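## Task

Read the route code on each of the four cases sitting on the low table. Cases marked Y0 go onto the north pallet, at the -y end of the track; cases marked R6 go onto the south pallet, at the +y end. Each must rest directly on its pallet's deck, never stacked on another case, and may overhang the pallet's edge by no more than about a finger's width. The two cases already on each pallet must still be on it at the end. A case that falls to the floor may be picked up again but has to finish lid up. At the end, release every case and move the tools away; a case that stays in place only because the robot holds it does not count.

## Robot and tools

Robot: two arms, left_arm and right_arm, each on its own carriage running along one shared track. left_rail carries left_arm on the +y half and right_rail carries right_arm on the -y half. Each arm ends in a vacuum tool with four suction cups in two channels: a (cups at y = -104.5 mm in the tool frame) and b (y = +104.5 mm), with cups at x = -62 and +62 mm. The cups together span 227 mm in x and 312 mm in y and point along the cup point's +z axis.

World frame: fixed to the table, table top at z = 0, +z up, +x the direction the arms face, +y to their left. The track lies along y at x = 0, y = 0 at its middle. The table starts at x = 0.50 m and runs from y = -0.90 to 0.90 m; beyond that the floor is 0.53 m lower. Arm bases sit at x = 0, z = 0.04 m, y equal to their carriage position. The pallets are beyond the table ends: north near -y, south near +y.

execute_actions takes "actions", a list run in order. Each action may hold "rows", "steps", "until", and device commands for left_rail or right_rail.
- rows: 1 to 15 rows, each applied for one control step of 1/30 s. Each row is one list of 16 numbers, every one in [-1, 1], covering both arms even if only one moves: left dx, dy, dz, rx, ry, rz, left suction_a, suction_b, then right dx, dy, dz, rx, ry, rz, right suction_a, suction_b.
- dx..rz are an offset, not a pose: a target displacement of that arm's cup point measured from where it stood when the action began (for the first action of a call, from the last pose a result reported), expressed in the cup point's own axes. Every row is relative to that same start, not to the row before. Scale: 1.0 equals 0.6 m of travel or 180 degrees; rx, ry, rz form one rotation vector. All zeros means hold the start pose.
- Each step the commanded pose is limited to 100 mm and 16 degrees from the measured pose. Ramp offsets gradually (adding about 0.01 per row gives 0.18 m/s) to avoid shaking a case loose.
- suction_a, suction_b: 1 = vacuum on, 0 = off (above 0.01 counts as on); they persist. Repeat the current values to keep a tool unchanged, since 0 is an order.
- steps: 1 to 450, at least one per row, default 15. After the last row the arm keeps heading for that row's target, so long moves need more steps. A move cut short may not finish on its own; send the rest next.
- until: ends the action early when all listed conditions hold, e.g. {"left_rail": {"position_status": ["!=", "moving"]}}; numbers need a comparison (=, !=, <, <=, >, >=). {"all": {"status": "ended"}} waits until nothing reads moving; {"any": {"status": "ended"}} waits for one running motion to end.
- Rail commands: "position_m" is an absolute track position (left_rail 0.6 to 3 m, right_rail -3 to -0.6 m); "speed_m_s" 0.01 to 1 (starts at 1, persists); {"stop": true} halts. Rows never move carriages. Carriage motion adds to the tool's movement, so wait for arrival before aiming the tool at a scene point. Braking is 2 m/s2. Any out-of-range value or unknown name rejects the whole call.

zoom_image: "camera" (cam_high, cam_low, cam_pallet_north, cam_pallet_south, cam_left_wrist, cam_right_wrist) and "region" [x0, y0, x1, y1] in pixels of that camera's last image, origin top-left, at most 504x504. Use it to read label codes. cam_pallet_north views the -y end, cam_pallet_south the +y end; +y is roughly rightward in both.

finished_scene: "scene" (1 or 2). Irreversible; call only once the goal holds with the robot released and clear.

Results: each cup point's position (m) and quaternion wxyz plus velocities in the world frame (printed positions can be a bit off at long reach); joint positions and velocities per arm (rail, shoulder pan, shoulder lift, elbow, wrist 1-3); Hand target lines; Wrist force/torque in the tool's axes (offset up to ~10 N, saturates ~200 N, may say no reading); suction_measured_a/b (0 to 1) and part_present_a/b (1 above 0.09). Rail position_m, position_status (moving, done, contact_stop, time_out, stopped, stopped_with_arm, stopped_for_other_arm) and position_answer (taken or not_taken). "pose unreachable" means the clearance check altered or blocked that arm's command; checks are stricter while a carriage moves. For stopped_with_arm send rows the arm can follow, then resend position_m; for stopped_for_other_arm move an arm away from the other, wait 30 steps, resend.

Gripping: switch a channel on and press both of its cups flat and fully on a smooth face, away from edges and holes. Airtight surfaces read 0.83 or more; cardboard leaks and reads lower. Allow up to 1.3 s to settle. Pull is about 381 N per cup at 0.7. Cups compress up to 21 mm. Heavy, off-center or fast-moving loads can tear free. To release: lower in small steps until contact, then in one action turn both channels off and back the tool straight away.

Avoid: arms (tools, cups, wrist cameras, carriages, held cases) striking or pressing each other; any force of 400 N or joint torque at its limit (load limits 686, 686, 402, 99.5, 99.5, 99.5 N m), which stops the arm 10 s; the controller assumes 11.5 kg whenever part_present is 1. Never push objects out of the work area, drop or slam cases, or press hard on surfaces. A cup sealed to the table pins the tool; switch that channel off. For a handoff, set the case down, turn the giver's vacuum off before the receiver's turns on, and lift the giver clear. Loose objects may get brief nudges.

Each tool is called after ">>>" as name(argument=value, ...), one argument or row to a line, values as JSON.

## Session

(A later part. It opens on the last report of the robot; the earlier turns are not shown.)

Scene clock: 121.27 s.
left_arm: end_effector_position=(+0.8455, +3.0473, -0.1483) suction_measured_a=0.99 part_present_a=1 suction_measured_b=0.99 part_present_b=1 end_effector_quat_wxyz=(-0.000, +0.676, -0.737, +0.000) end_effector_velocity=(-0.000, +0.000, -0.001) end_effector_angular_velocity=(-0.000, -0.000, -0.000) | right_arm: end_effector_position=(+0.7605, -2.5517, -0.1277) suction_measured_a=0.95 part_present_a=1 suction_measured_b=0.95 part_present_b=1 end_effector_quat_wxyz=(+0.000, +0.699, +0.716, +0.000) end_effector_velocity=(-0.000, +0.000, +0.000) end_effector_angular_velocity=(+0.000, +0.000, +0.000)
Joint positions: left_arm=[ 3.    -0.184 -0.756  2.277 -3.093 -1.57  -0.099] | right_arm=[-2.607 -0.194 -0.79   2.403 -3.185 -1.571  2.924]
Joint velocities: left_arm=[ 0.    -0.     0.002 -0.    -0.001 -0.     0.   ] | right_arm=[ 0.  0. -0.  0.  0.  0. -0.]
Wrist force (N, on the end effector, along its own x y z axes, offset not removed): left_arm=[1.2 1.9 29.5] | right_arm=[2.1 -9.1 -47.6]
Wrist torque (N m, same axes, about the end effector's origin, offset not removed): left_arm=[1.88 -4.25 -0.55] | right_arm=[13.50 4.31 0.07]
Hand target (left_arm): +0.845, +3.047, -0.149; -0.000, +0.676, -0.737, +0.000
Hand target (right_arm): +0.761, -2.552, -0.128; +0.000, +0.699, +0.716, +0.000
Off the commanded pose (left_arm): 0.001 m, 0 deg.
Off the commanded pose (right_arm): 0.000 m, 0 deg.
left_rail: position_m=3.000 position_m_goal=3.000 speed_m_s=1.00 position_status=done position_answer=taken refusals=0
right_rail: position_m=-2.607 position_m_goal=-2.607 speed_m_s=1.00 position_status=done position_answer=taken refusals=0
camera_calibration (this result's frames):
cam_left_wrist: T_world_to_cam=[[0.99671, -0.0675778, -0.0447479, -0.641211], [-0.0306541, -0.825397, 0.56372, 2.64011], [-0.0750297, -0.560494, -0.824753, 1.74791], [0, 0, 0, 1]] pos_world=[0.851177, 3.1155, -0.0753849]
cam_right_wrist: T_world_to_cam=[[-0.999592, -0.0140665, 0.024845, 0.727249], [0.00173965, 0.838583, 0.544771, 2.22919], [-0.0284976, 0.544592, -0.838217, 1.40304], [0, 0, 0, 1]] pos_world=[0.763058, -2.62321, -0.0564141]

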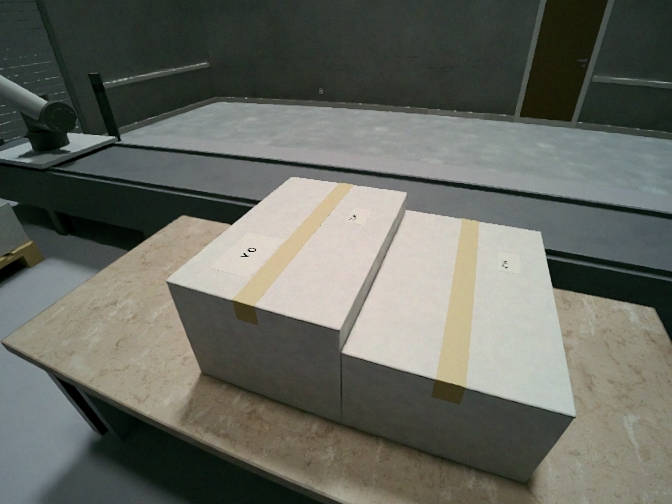

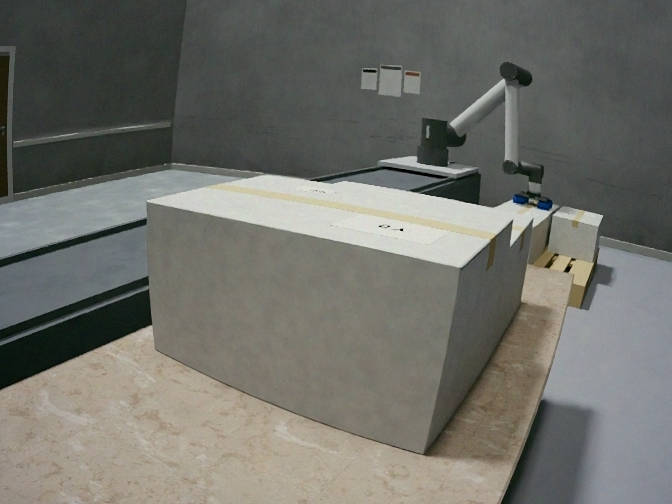

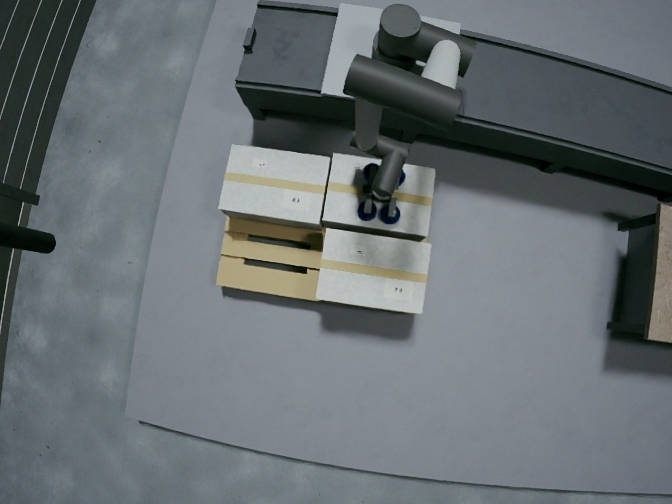

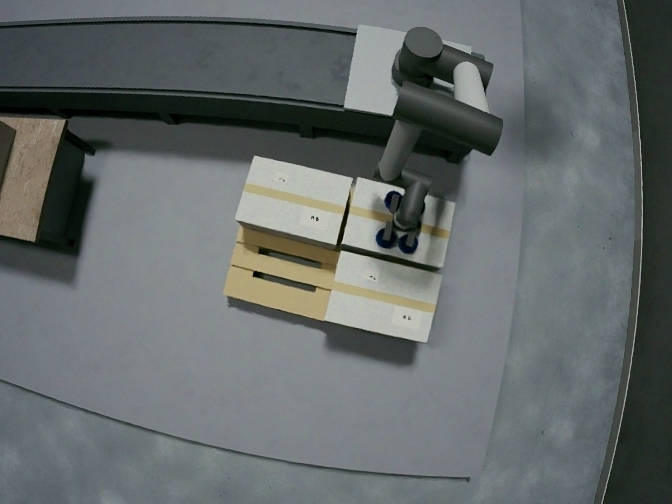

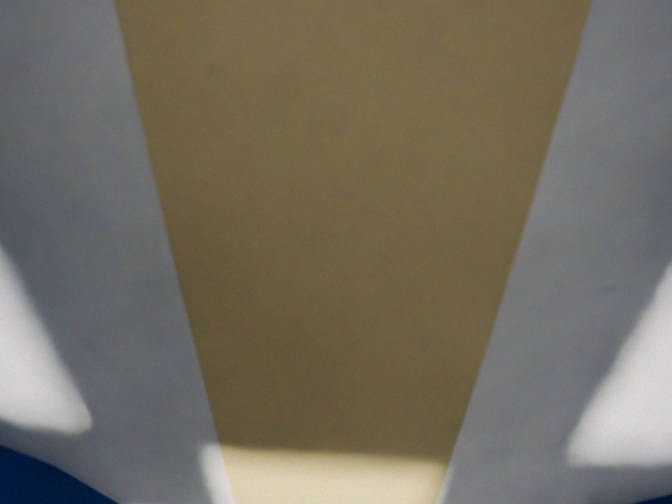

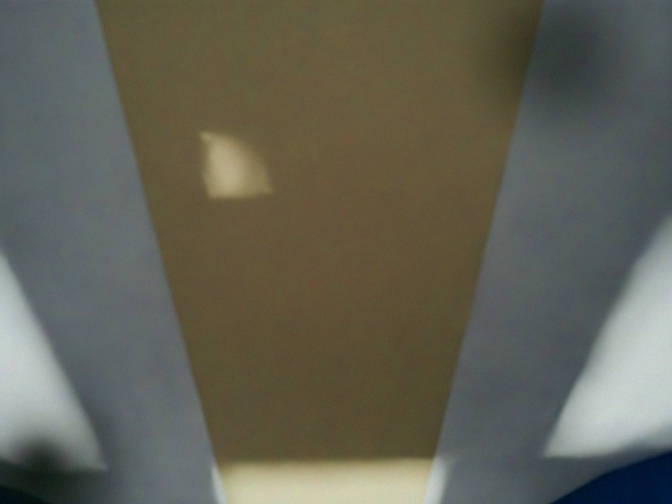

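>>> execute_actions(
  actions=[
    {"rows":[[0,0,0.003,0,0,0,1,1, 0,0,0,0,0,0,1,1]],"steps":1},
  ],
)

Scene clock: 122.17 s.
left_arm: end_effector_position=(+0.8455, +3.0473, -0.1491) suction_measured_a=0.99 part_present_a=1 suction_measured_b=0.99 part_present_b=1 end_effector_quat_wxyz=(-0.000, +0.676, -0.737, +0.000) end_effector_velocity=(+0.000, -0.000, -0.001) end_effector_angular_velocity=(-0.000, -0.000, -0.000) | right_arm: end_effector_position=(+0.7605, -2.5517, -0.1277) suction_measured_a=0.95 part_present_a=1 suction_measured_b=0.95 part_present_b=1 end_effector_quat_wxyz=(+0.000, +0.699, +0.716, +0.000) end_effector_velocity=(+0.000, -0.000, -0.000) end_effector_angular_velocity=(-0.000, -0.000, +0.000)
Joint positions: left_arm=[ 3.    -0.184 -0.755  2.277 -3.094 -1.57  -0.099] | right_arm=[-2.607 -0.194 -0.79   2.403 -3.185 -1.571  2.924]
Joint velocities: left_arm=[ 0.    -0.     0.002 -0.    -0.002 -0.     0.   ] | right_arm=[ 0.  0.  0.  0. -0. -0. -0.]
Wrist force (N, on the end effector, along its own x y z axes, offset not removed): left_arm=[1.8 0.5 23.3] | right_arm=[2.0 -9.7 -45.1]
Wrist torque (N m, same axes, about the end effector's origin, offset not removed): left_arm=[1.78 -4.20 -0.59] | right_arm=[13.33 4.49 0.02]
Hand target (left_arm): +0.846, +3.047, -0.150; -0.000, +0.676, -0.737, +0.000
Hand target (right_arm): +0.761, -2.552, -0.128; +0.000, +0.699, +0.716, +0.000
Off the commanded pose (left_arm): 0.001 m, 0 deg.
Off the commanded pose (right_arm): 0.000 m, 0 deg.
left_rail: position_m=3.000 position_m_goal=3.000 speed_m_s=1.00 position_status=done position_answer=taken refusals=0
right_rail: position_m=-2.607 position_m_goal=-2.607 speed_m_s=1.00 position_status=done position_answer=taken refusals=0
camera_calibration (this result's frames):
cam_left_wrist: T_world_to_cam=[[0.996709, -0.0675774, -0.0447789, -0.641229], [-0.0306367, -0.8254, 0.563716, 2.64054], [-0.075055, -0.560489, -0.824754, 1.74729], [0, 0, 0, 1]] pos_world=[0.851159, 3.1155, -0.0761424]
cam_right_wrist: T_world_to_cam=[[-0.999592, -0.0140663, 0.0248449, 0.72725], [0.00173971, 0.838583, 0.544771, 2.22919], [-0.0284974, 0.544592, -0.838217, 1.40304], [0, 0, 0, 1]] pos_world=[0.763058, -2.62321, -0.056414]

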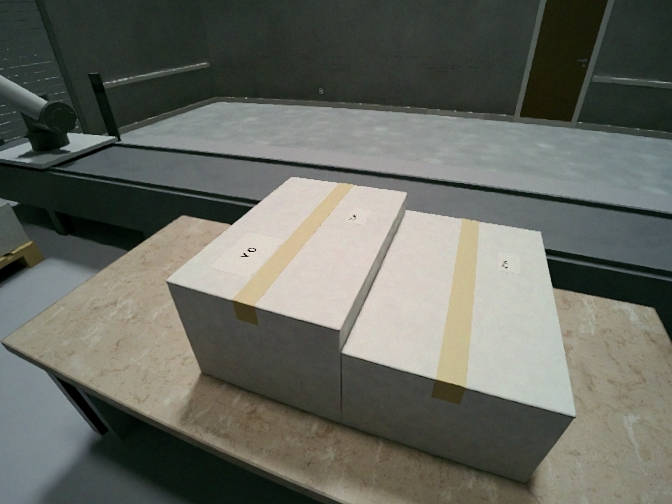

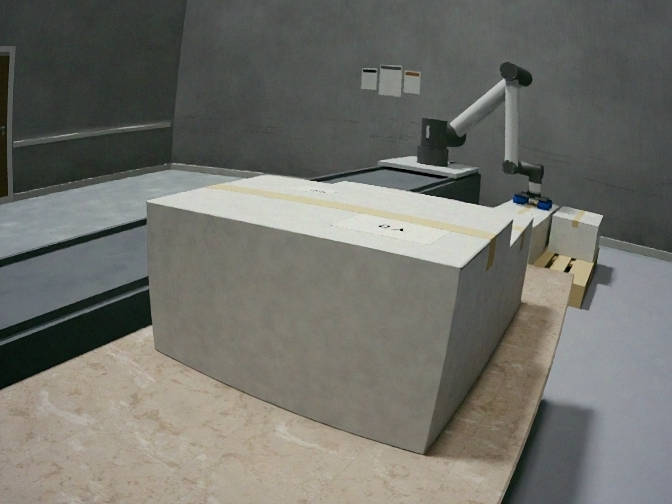

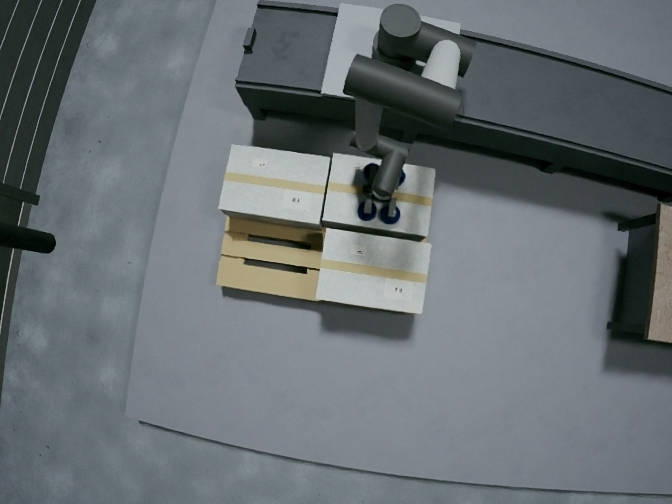

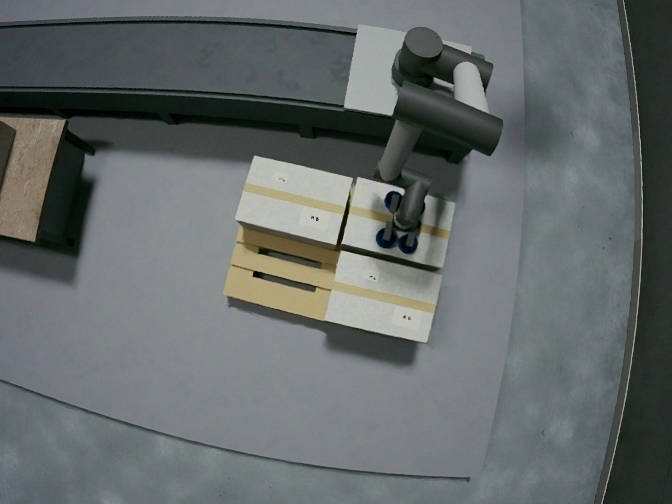

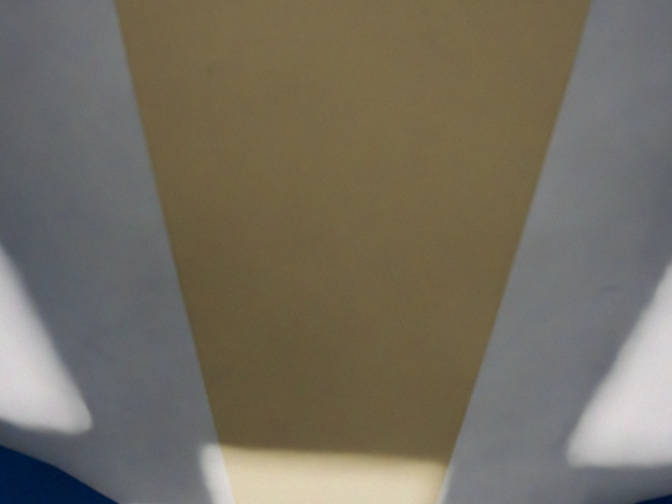

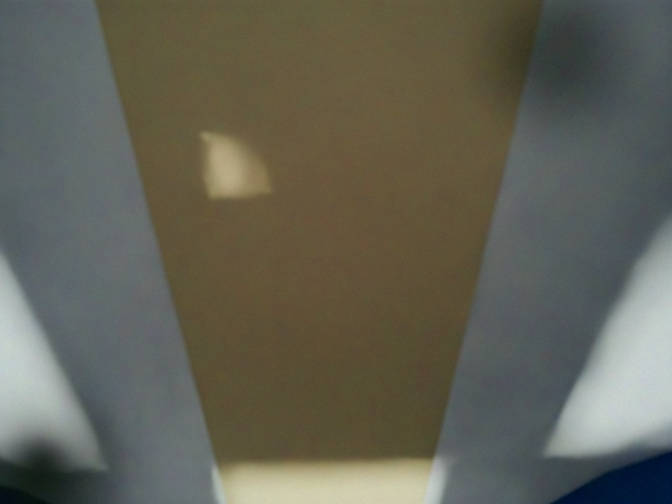

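>>> execute_actions(
  actions=[
    {"rows":[[0,0,0.003,0,0,0,1,1, 0,0,0,0,0,0,1,1]],"steps":1},
  ],
)

Scene clock: 122.60 s.
left_arm: end_effector_position=(+0.8455, +3.0473, -0.1501) suction_measured_a=0.99 part_present_a=1 suction_measured_b=0.99 part_present_b=1 end_effector_quat_wxyz=(-0.000, +0.676, -0.737, +0.000) end_effector_velocity=(-0.000, +0.000, -0.001) end_effector_angular_velocity=(-0.000, -0.000, -0.000) | right_arm: end_effector_position=(+0.7605, -2.5517, -0.1277) suction_measured_a=0.95 part_present_a=1 suction_measured_b=0.95 part_present_b=1 end_effector_quat_wxyz=(+0.000, +0.699, +0.716, +0.000) end_effector_velocity=(+0.000, -0.000, +0.000) end_effector_angular_velocity=(-0.000, -0.000, -0.000)
Joint positions: left_arm=[ 3.    -0.184 -0.753  2.277 -3.095 -1.57  -0.099] | right_arm=[-2.607 -0.194 -0.79   2.403 -3.185 -1.571  2.924]
Joint velocities: left_arm=[ 0.    -0.     0.002 -0.    -0.002 -0.     0.   ] | right_arm=[ 0. -0. -0.  0.  0. -0.  0.]
Wrist force (N, on the end effector, along its own x y z axes, offset not removed): left_arm=[2.2 -0.7 28.1] | right_arm=[5.6 -11.7 -51.4]
Wrist torque (N m, same axes, about the end effector's origin, offset not removed): left_arm=[1.52 -4.32 -0.49] | right_arm=[13.12 3.94 0.16]
Hand target (left_arm): +0.845, +3.047, -0.151; -0.000, +0.676, -0.737, +0.000
Hand target (right_arm): +0.761, -2.552, -0.128; +0.000, +0.699, +0.716, +0.000
Off the commanded pose (left_arm): 0.001 m, 0 deg.
Off the commanded pose (right_arm): 0.000 m, 0 deg.
left_rail: position_m=3.000 position_m_goal=3.000 speed_m_s=1.00 position_status=done position_answer=taken refusals=0
right_rail: position_m=-2.607 position_m_goal=-2.607 speed_m_s=1.00 position_status=done position_answer=taken refusals=0
camera_calibration (this result's frames):
cam_left_wrist: T_world_to_cam=[[0.99671, -0.0675775, -0.044755, -0.641294], [-0.0306499, -0.825398, 0.563719, 2.64111], [-0.0750354, -0.560493, -0.824753, 1.74645], [0, 0, 0, 1]] pos_world=[0.851179, 3.1155, -0.0771521]
cam_right_wrist: T_world_to_cam=[[-0.999592, -0.0140662, 0.024845, 0.72725], [0.00173988, 0.838583, 0.544771, 2.22919], [-0.0284975, 0.544592, -0.838217, 1.40304], [0, 0, 0, 1]] pos_world=[0.763058, -2.62321, -0.056414]

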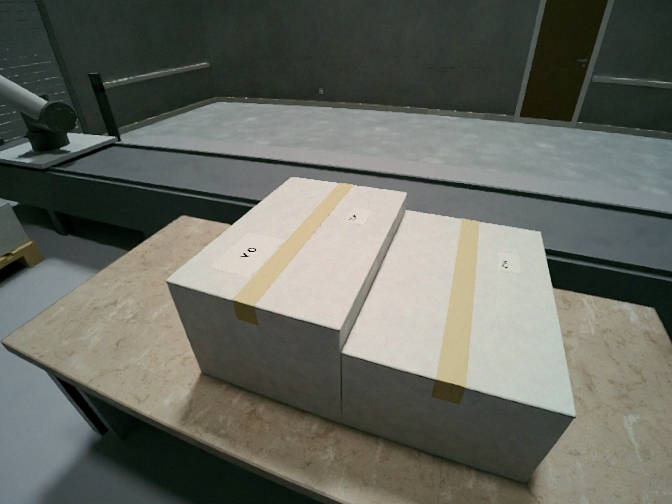

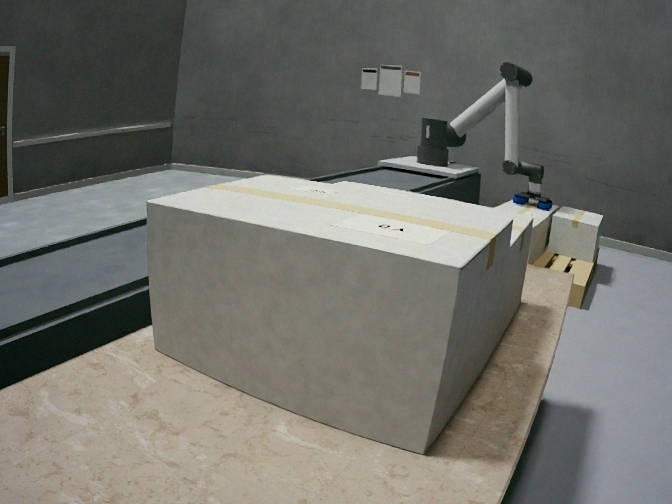

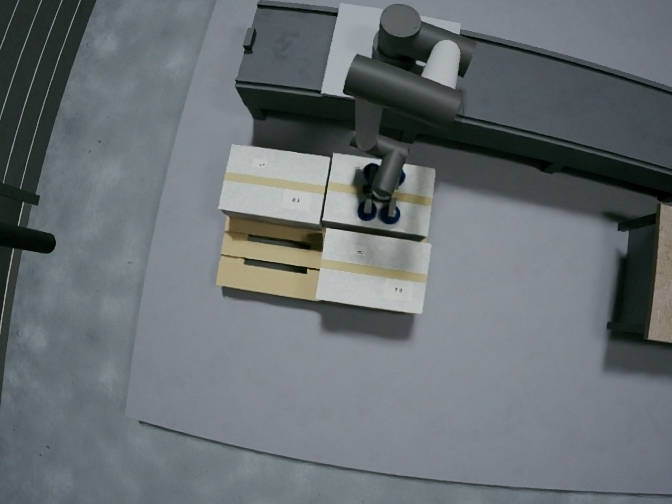

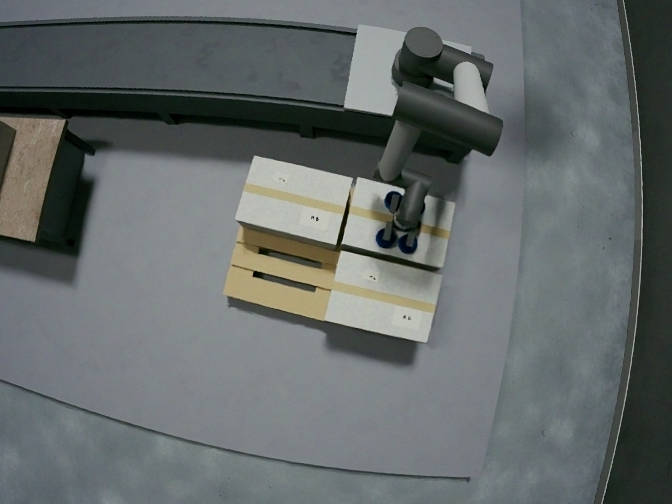

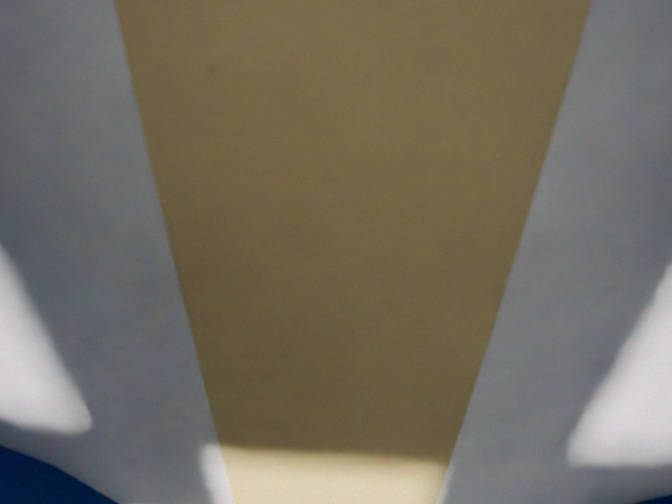

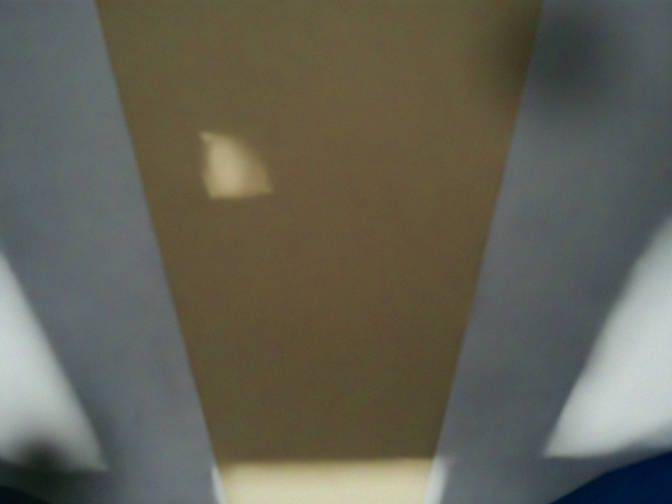

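>>> execute_actions(
  actions=[
    {"rows":[[0,0,0.003,0,0,0,1,1, 0,0,0,0,0,0,1,1]],"steps":1},
  ],
)

Scene clock: 123.10 s.
left_arm: end_effector_position=(+0.8455, +3.0473, -0.1508) suction_measured_a=0.99 part_present_a=1 suction_measured_b=0.99 part_present_b=1 end_effector_quat_wxyz=(-0.000, +0.676, -0.737, +0.000) end_effector_velocity=(+0.000, -0.000, -0.001) end_effector_angular_velocity=(-0.000, -0.000, -0.000) | right_arm: end_effector_position=(+0.7605, -2.5517, -0.1277) suction_measured_a=0.95 part_present_a=1 suction_measured_b=0.95 part_present_b=1 end_effector_quat_wxyz=(+0.000, +0.699, +0.716, +0.000) end_effector_velocity=(+0.000, -0.000, +0.000) end_effector_angular_velocity=(+0.000, -0.000, -0.000)
Joint positions: left_arm=[ 3.    -0.184 -0.752  2.277 -3.096 -1.57  -0.099] | right_arm=[-2.607 -0.194 -0.79   2.403 -3.185 -1.571  2.924]
Joint velocities: left_arm=[ 0.    -0.     0.002 -0.    -0.002  0.    -0.   ] | right_arm=[ 0. -0.  0. -0. -0.  0.  0.]
Wrist force (N, on the end effector, along its own x y z axes, offset not removed): left_arm=[1.0 -1.5 26.4] | right_arm=[7.6 -12.5 -47.5]
Wrist torque (N m, same axes, about the end effector's origin, offset not removed): left_arm=[1.27 -4.19 -0.46] | right_arm=[13.13 3.62 0.12]
Hand target (left_arm): +0.846, +3.047, -0.152; -0.000, +0.676, -0.737, +0.000
Hand target (right_arm): +0.761, -2.552, -0.128; +0.000, +0.699, +0.716, +0.000
Off the commanded pose (left_arm): 0.001 m, 0 deg.
Off the commanded pose (right_arm): 0.000 m, 0 deg.
left_rail: position_m=3.000 position_m_goal=3.000 speed_m_s=1.00 position_status=done position_answer=taken refusals=0
right_rail: position_m=-2.607 position_m_goal=-2.607 speed_m_s=1.00 position_status=done position_answer=taken refusals=0
camera_calibration (this result's frames):
cam_left_wrist: T_world_to_cam=[[0.996709, -0.0675771, -0.0447814, -0.641315], [-0.0306351, -0.8254, 0.563716, 2.64154], [-0.0750569, -0.560489, -0.824754, 1.74582], [0, 0, 0, 1]] pos_world=[0.851163, 3.1155, -0.0779313]
cam_right_wrist: T_world_to_cam=[[-0.999592, -0.0140663, 0.024845, 0.72725], [0.00173977, 0.838583, 0.544771, 2.22919], [-0.0284975, 0.544592, -0.838217, 1.40304], [0, 0, 0, 1]] pos_world=[0.763058, -2.62321, -0.056414]

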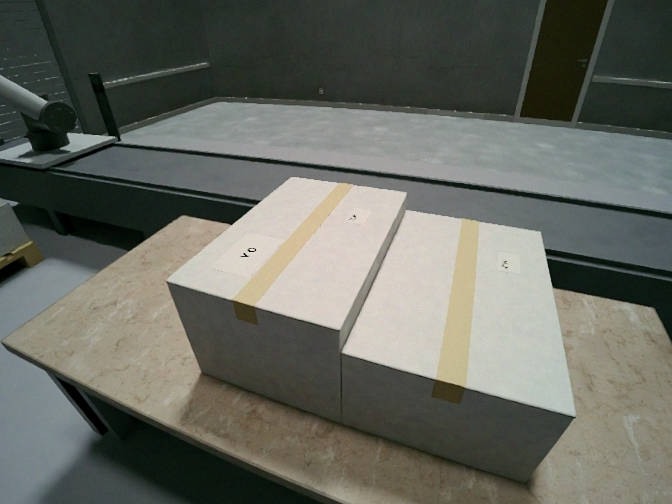

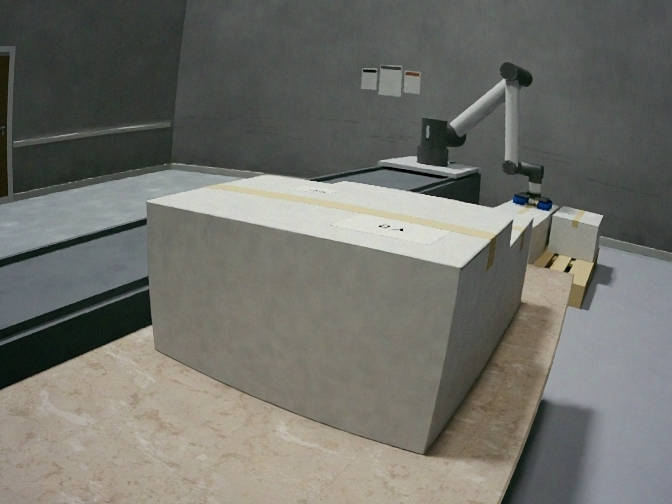

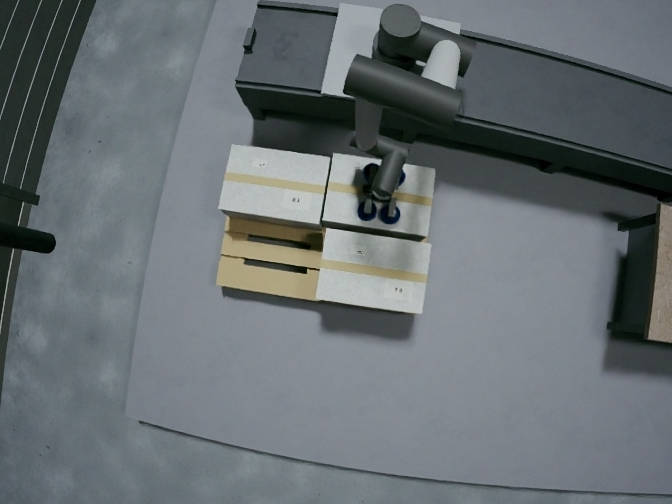

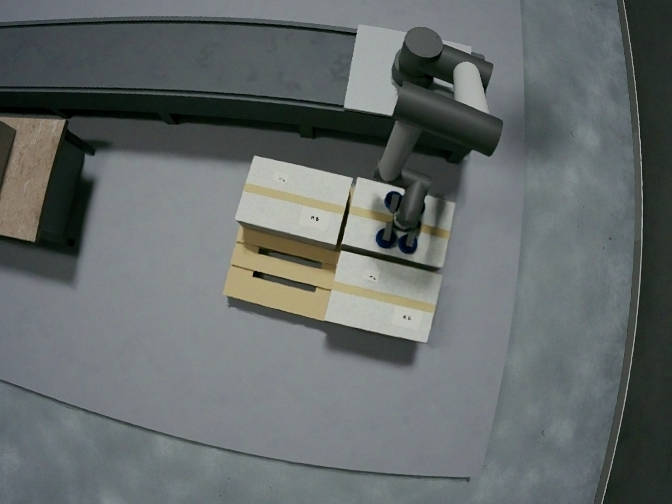

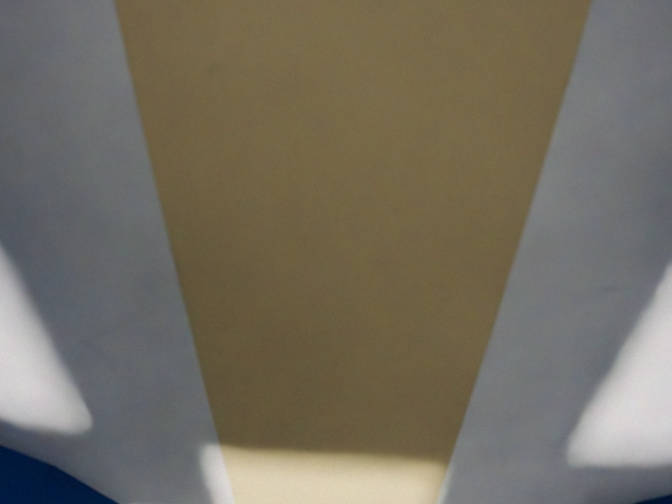

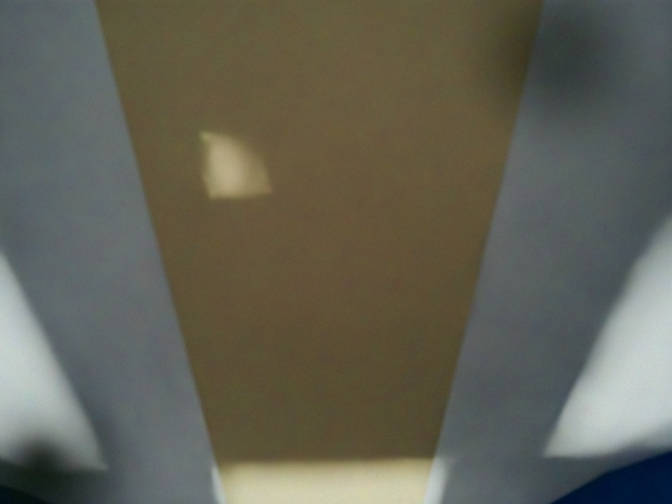

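>>> execute_actions(
  actions=[
    {"rows":[[0,0,0.003,0,0,0,1,1, 0,0,0,0,0,0,1,1]],"steps":1},
  ],
)

Scene clock: 123.63 s.
left_arm: end_effector_position=(+0.8455, +3.0473, -0.1519) suction_measured_a=0.99 part_present_a=1 suction_measured_b=0.99 part_present_b=1 end_effector_quat_wxyz=(-0.000, +0.676, -0.737, +0.000) end_effector_velocity=(-0.000, +0.000, -0.001) end_effector_angular_velocity=(-0.000, -0.000, -0.000) | right_arm: end_effector_position=(+0.7605, -2.5517, -0.1277) suction_measured_a=0.95 part_present_a=1 suction_measured_b=0.95 part_present_b=1 end_effector_quat_wxyz=(+0.000, +0.699, +0.716, +0.000) end_effector_velocity=(-0.000, -0.000, -0.000) end_effector_angular_velocity=(-0.000, +0.000, +0.000)
Joint positions: left_arm=[ 3.    -0.184 -0.751  2.276 -3.097 -1.57  -0.099] | right_arm=[-2.607 -0.194 -0.79   2.403 -3.185 -1.571  2.924]
Joint velocities: left_arm=[ 0.    -0.     0.002 -0.    -0.001  0.     0.   ] | right_arm=[ 0.  0.  0. -0.  0. -0. -0.]
Wrist force (N, on the end effector, along its own x y z axes, offset not removed): left_arm=[1.1 -0.2 25.2] | right_arm=[2.3 -16.1 -46.2]
Wrist torque (N m, same axes, about the end effector's origin, offset not removed): left_arm=[1.63 -4.14 -0.61] | right_arm=[12.69 4.29 0.11]
Hand target (left_arm): +0.845, +3.047, -0.153; -0.000, +0.676, -0.737, +0.000
Hand target (right_arm): +0.761, -2.552, -0.128; +0.000, +0.699, +0.716, +0.000
Off the commanded pose (left_arm): 0.001 m, 0 deg.
Off the commanded pose (right_arm): 0.000 m, 0 deg.
left_rail: position_m=3.000 position_m_goal=3.000 speed_m_s=1.00 position_status=done position_answer=taken refusals=0
right_rail: position_m=-2.607 position_m_goal=-2.607 speed_m_s=1.00 position_status=done position_answer=taken refusals=0
camera_calibration (this result's frames):
cam_left_wrist: T_world_to_cam=[[0.996709, -0.0675776, -0.0447603, -0.641377], [-0.0306471, -0.825398, 0.563719, 2.64211], [-0.0750398, -0.560492, -0.824753, 1.74498], [0, 0, 0, 1]] pos_world=[0.851183, 3.1155, -0.0789387]
cam_right_wrist: T_world_to_cam=[[-0.999592, -0.0140663, 0.0248449, 0.72725], [0.00173976, 0.838583, 0.544771, 2.22919], [-0.0284974, 0.544592, -0.838217, 1.40304], [0, 0, 0, 1]] pos_world=[0.763058, -2.62321, -0.056414]

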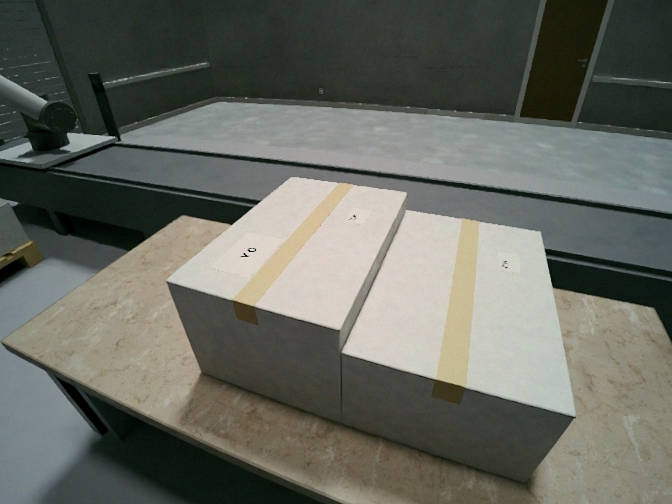

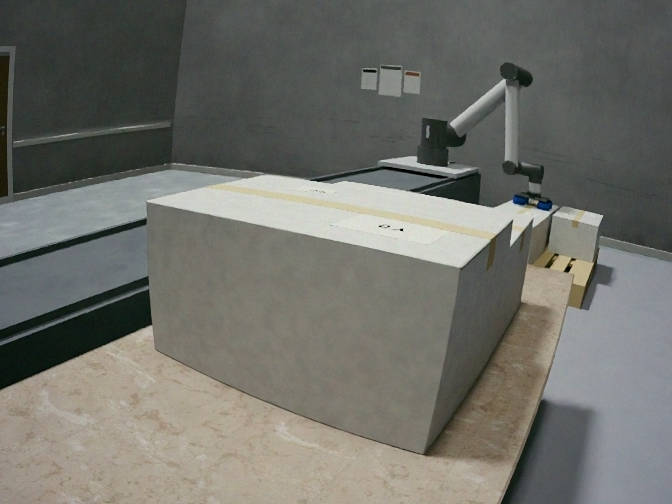

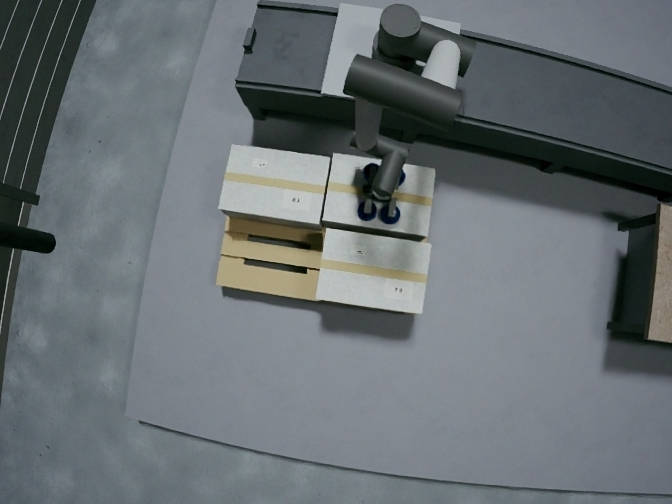

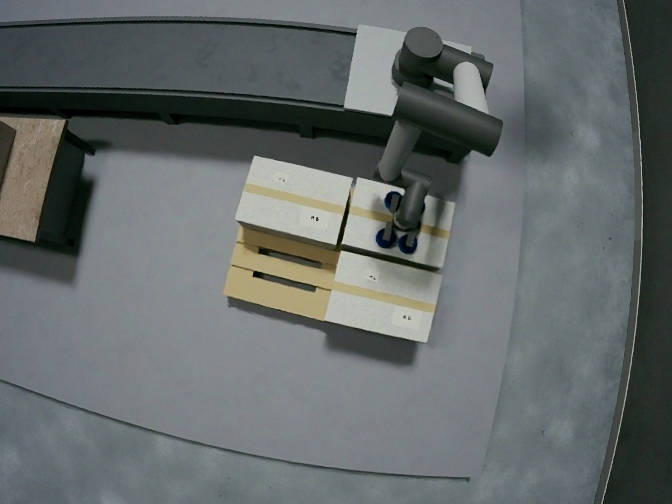

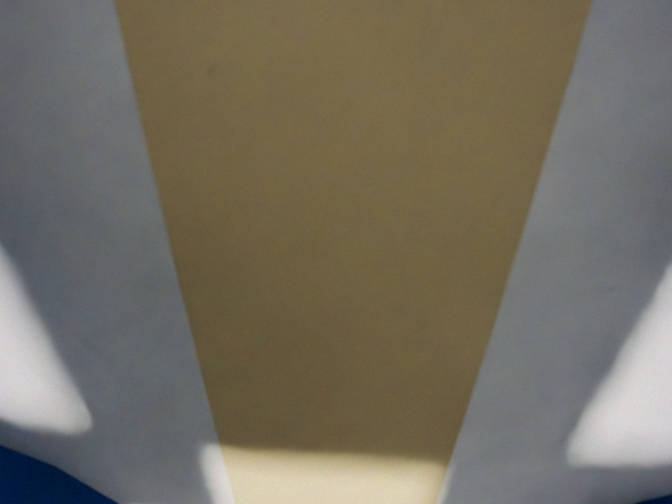

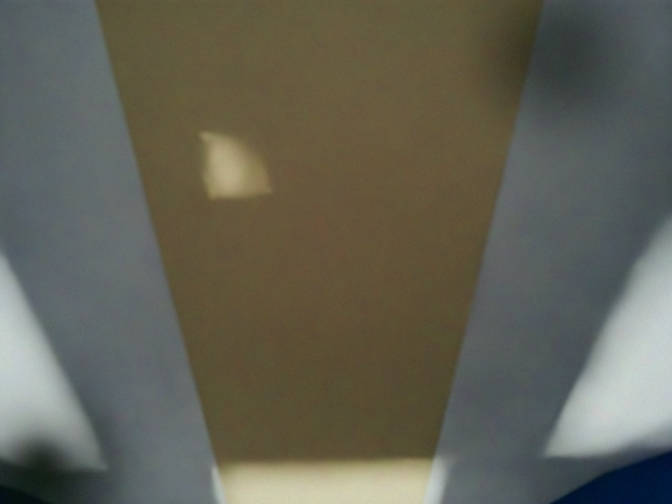

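>>> execute_actions(
  actions=[
    {"rows":[[0,0,0.0027,0,0,0,1,1, 0,0,0,0,0,0,1,1]],"steps":1},
  ],
)

Scene clock: 124.43 s.
left_arm: end_effector_position=(+0.8455, +3.0473, -0.1527) suction_measured_a=0.99 part_present_a=1 suction_measured_b=0.99 part_present_b=1 end_effector_quat_wxyz=(-0.000, +0.676, -0.737, +0.000) end_effector_velocity=(+0.000, -0.000, -0.001) end_effector_angular_velocity=(-0.000, -0.000, +0.000) | right_arm: end_effector_position=(+0.7605, -2.5517, -0.1277) suction_measured_a=0.95 part_present_a=1 suction_measured_b=0.95 part_present_b=1 end_effector_quat_wxyz=(+0.000, +0.699, +0.716, +0.000) end_effector_velocity=(+0.000, +0.000, +0.000) end_effector_angular_velocity=(+0.000, -0.000, +0.000)
Joint positions: left_arm=[ 3.    -0.184 -0.749  2.276 -3.098 -1.57  -0.099] | right_arm=[-2.607 -0.194 -0.79   2.403 -3.185 -1.571  2.924]
Joint velocities: left_arm=[ 0.    -0.     0.002 -0.    -0.001  0.    -0.   ] | right_arm=[ 0.  0. -0. -0. -0.  0. -0.]
Wrist force (N, on the end effector, along its own x y z axes, offset not removed): left_arm=[2.8 -1.0 26.7] | right_arm=[4.9 -10.6 -51.9]
Wrist torque (N m, same axes, about the end effector's origin, offset not removed): left_arm=[1.52 -4.32 -0.48] | right_arm=[13.13 4.12 0.19]
Hand target (left_arm): +0.846, +3.047, -0.153; -0.000, +0.676, -0.737, +0.000
Hand target (right_arm): +0.761, -2.552, -0.128; +0.000, +0.699, +0.716, +0.000
Off the commanded pose (left_arm): 0.001 m, 0 deg.
Off the commanded pose (right_arm): 0.000 m, 0 deg.
left_rail: position_m=3.000 position_m_goal=3.000 speed_m_s=1.00 position_status=done position_answer=taken refusals=0
right_rail: position_m=-2.607 position_m_goal=-2.607 speed_m_s=1.00 position_status=done position_answer=taken refusals=0
camera_calibration (this result's frames):
cam_left_wrist: T_world_to_cam=[[0.996708, -0.0675774, -0.0447854, -0.641399], [-0.0306331, -0.825401, 0.563715, 2.64256], [-0.0750603, -0.560488, -0.824754, 1.74433], [0, 0, 0, 1]] pos_world=[0.851167, 3.1155, -0.0797331]
cam_right_wrist: T_world_to_cam=[[-0.999592, -0.0140667, 0.0248452, 0.727249], [0.00173956, 0.838583, 0.544771, 2.22919], [-0.0284978, 0.544592, -0.838217, 1.40304], [0, 0, 0, 1]] pos_world=[0.763058, -2.62321, -0.056414]

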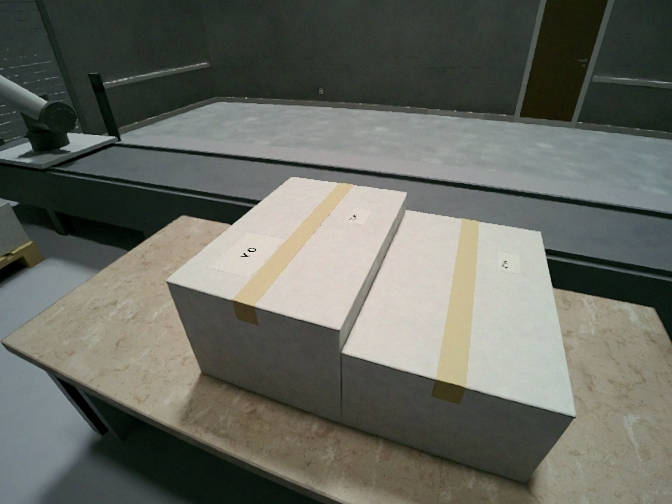

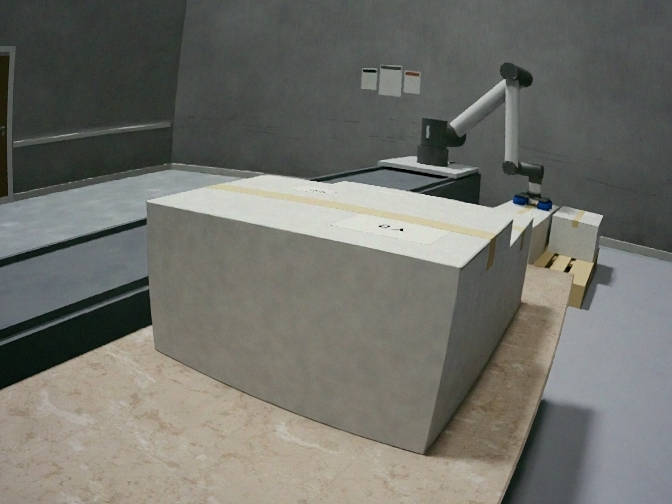

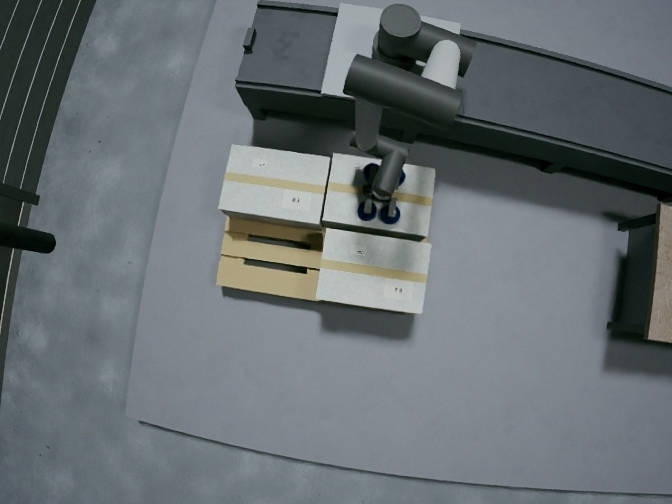

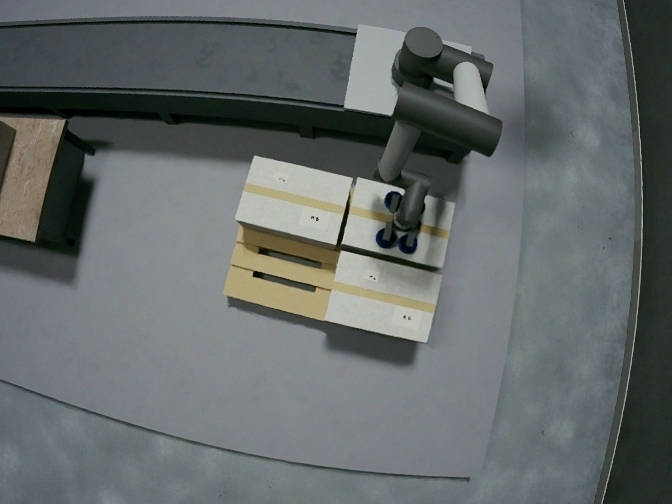

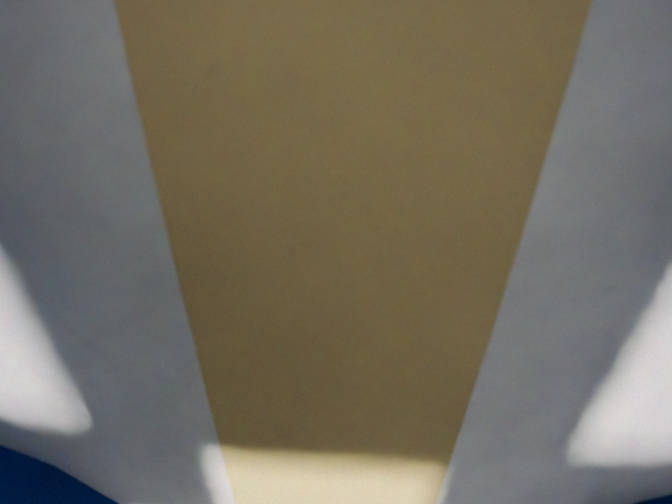

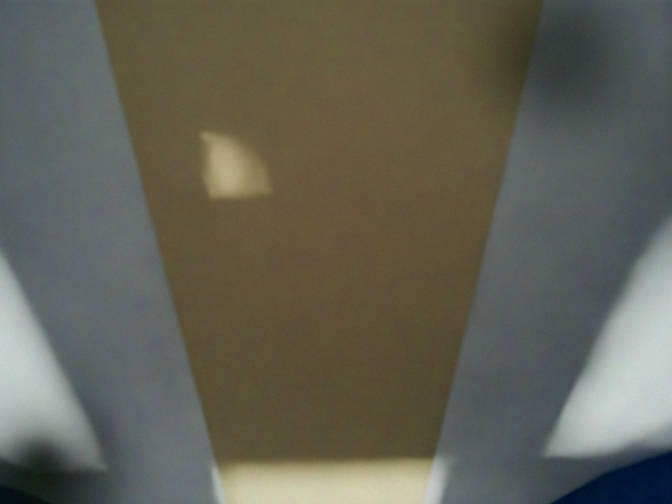

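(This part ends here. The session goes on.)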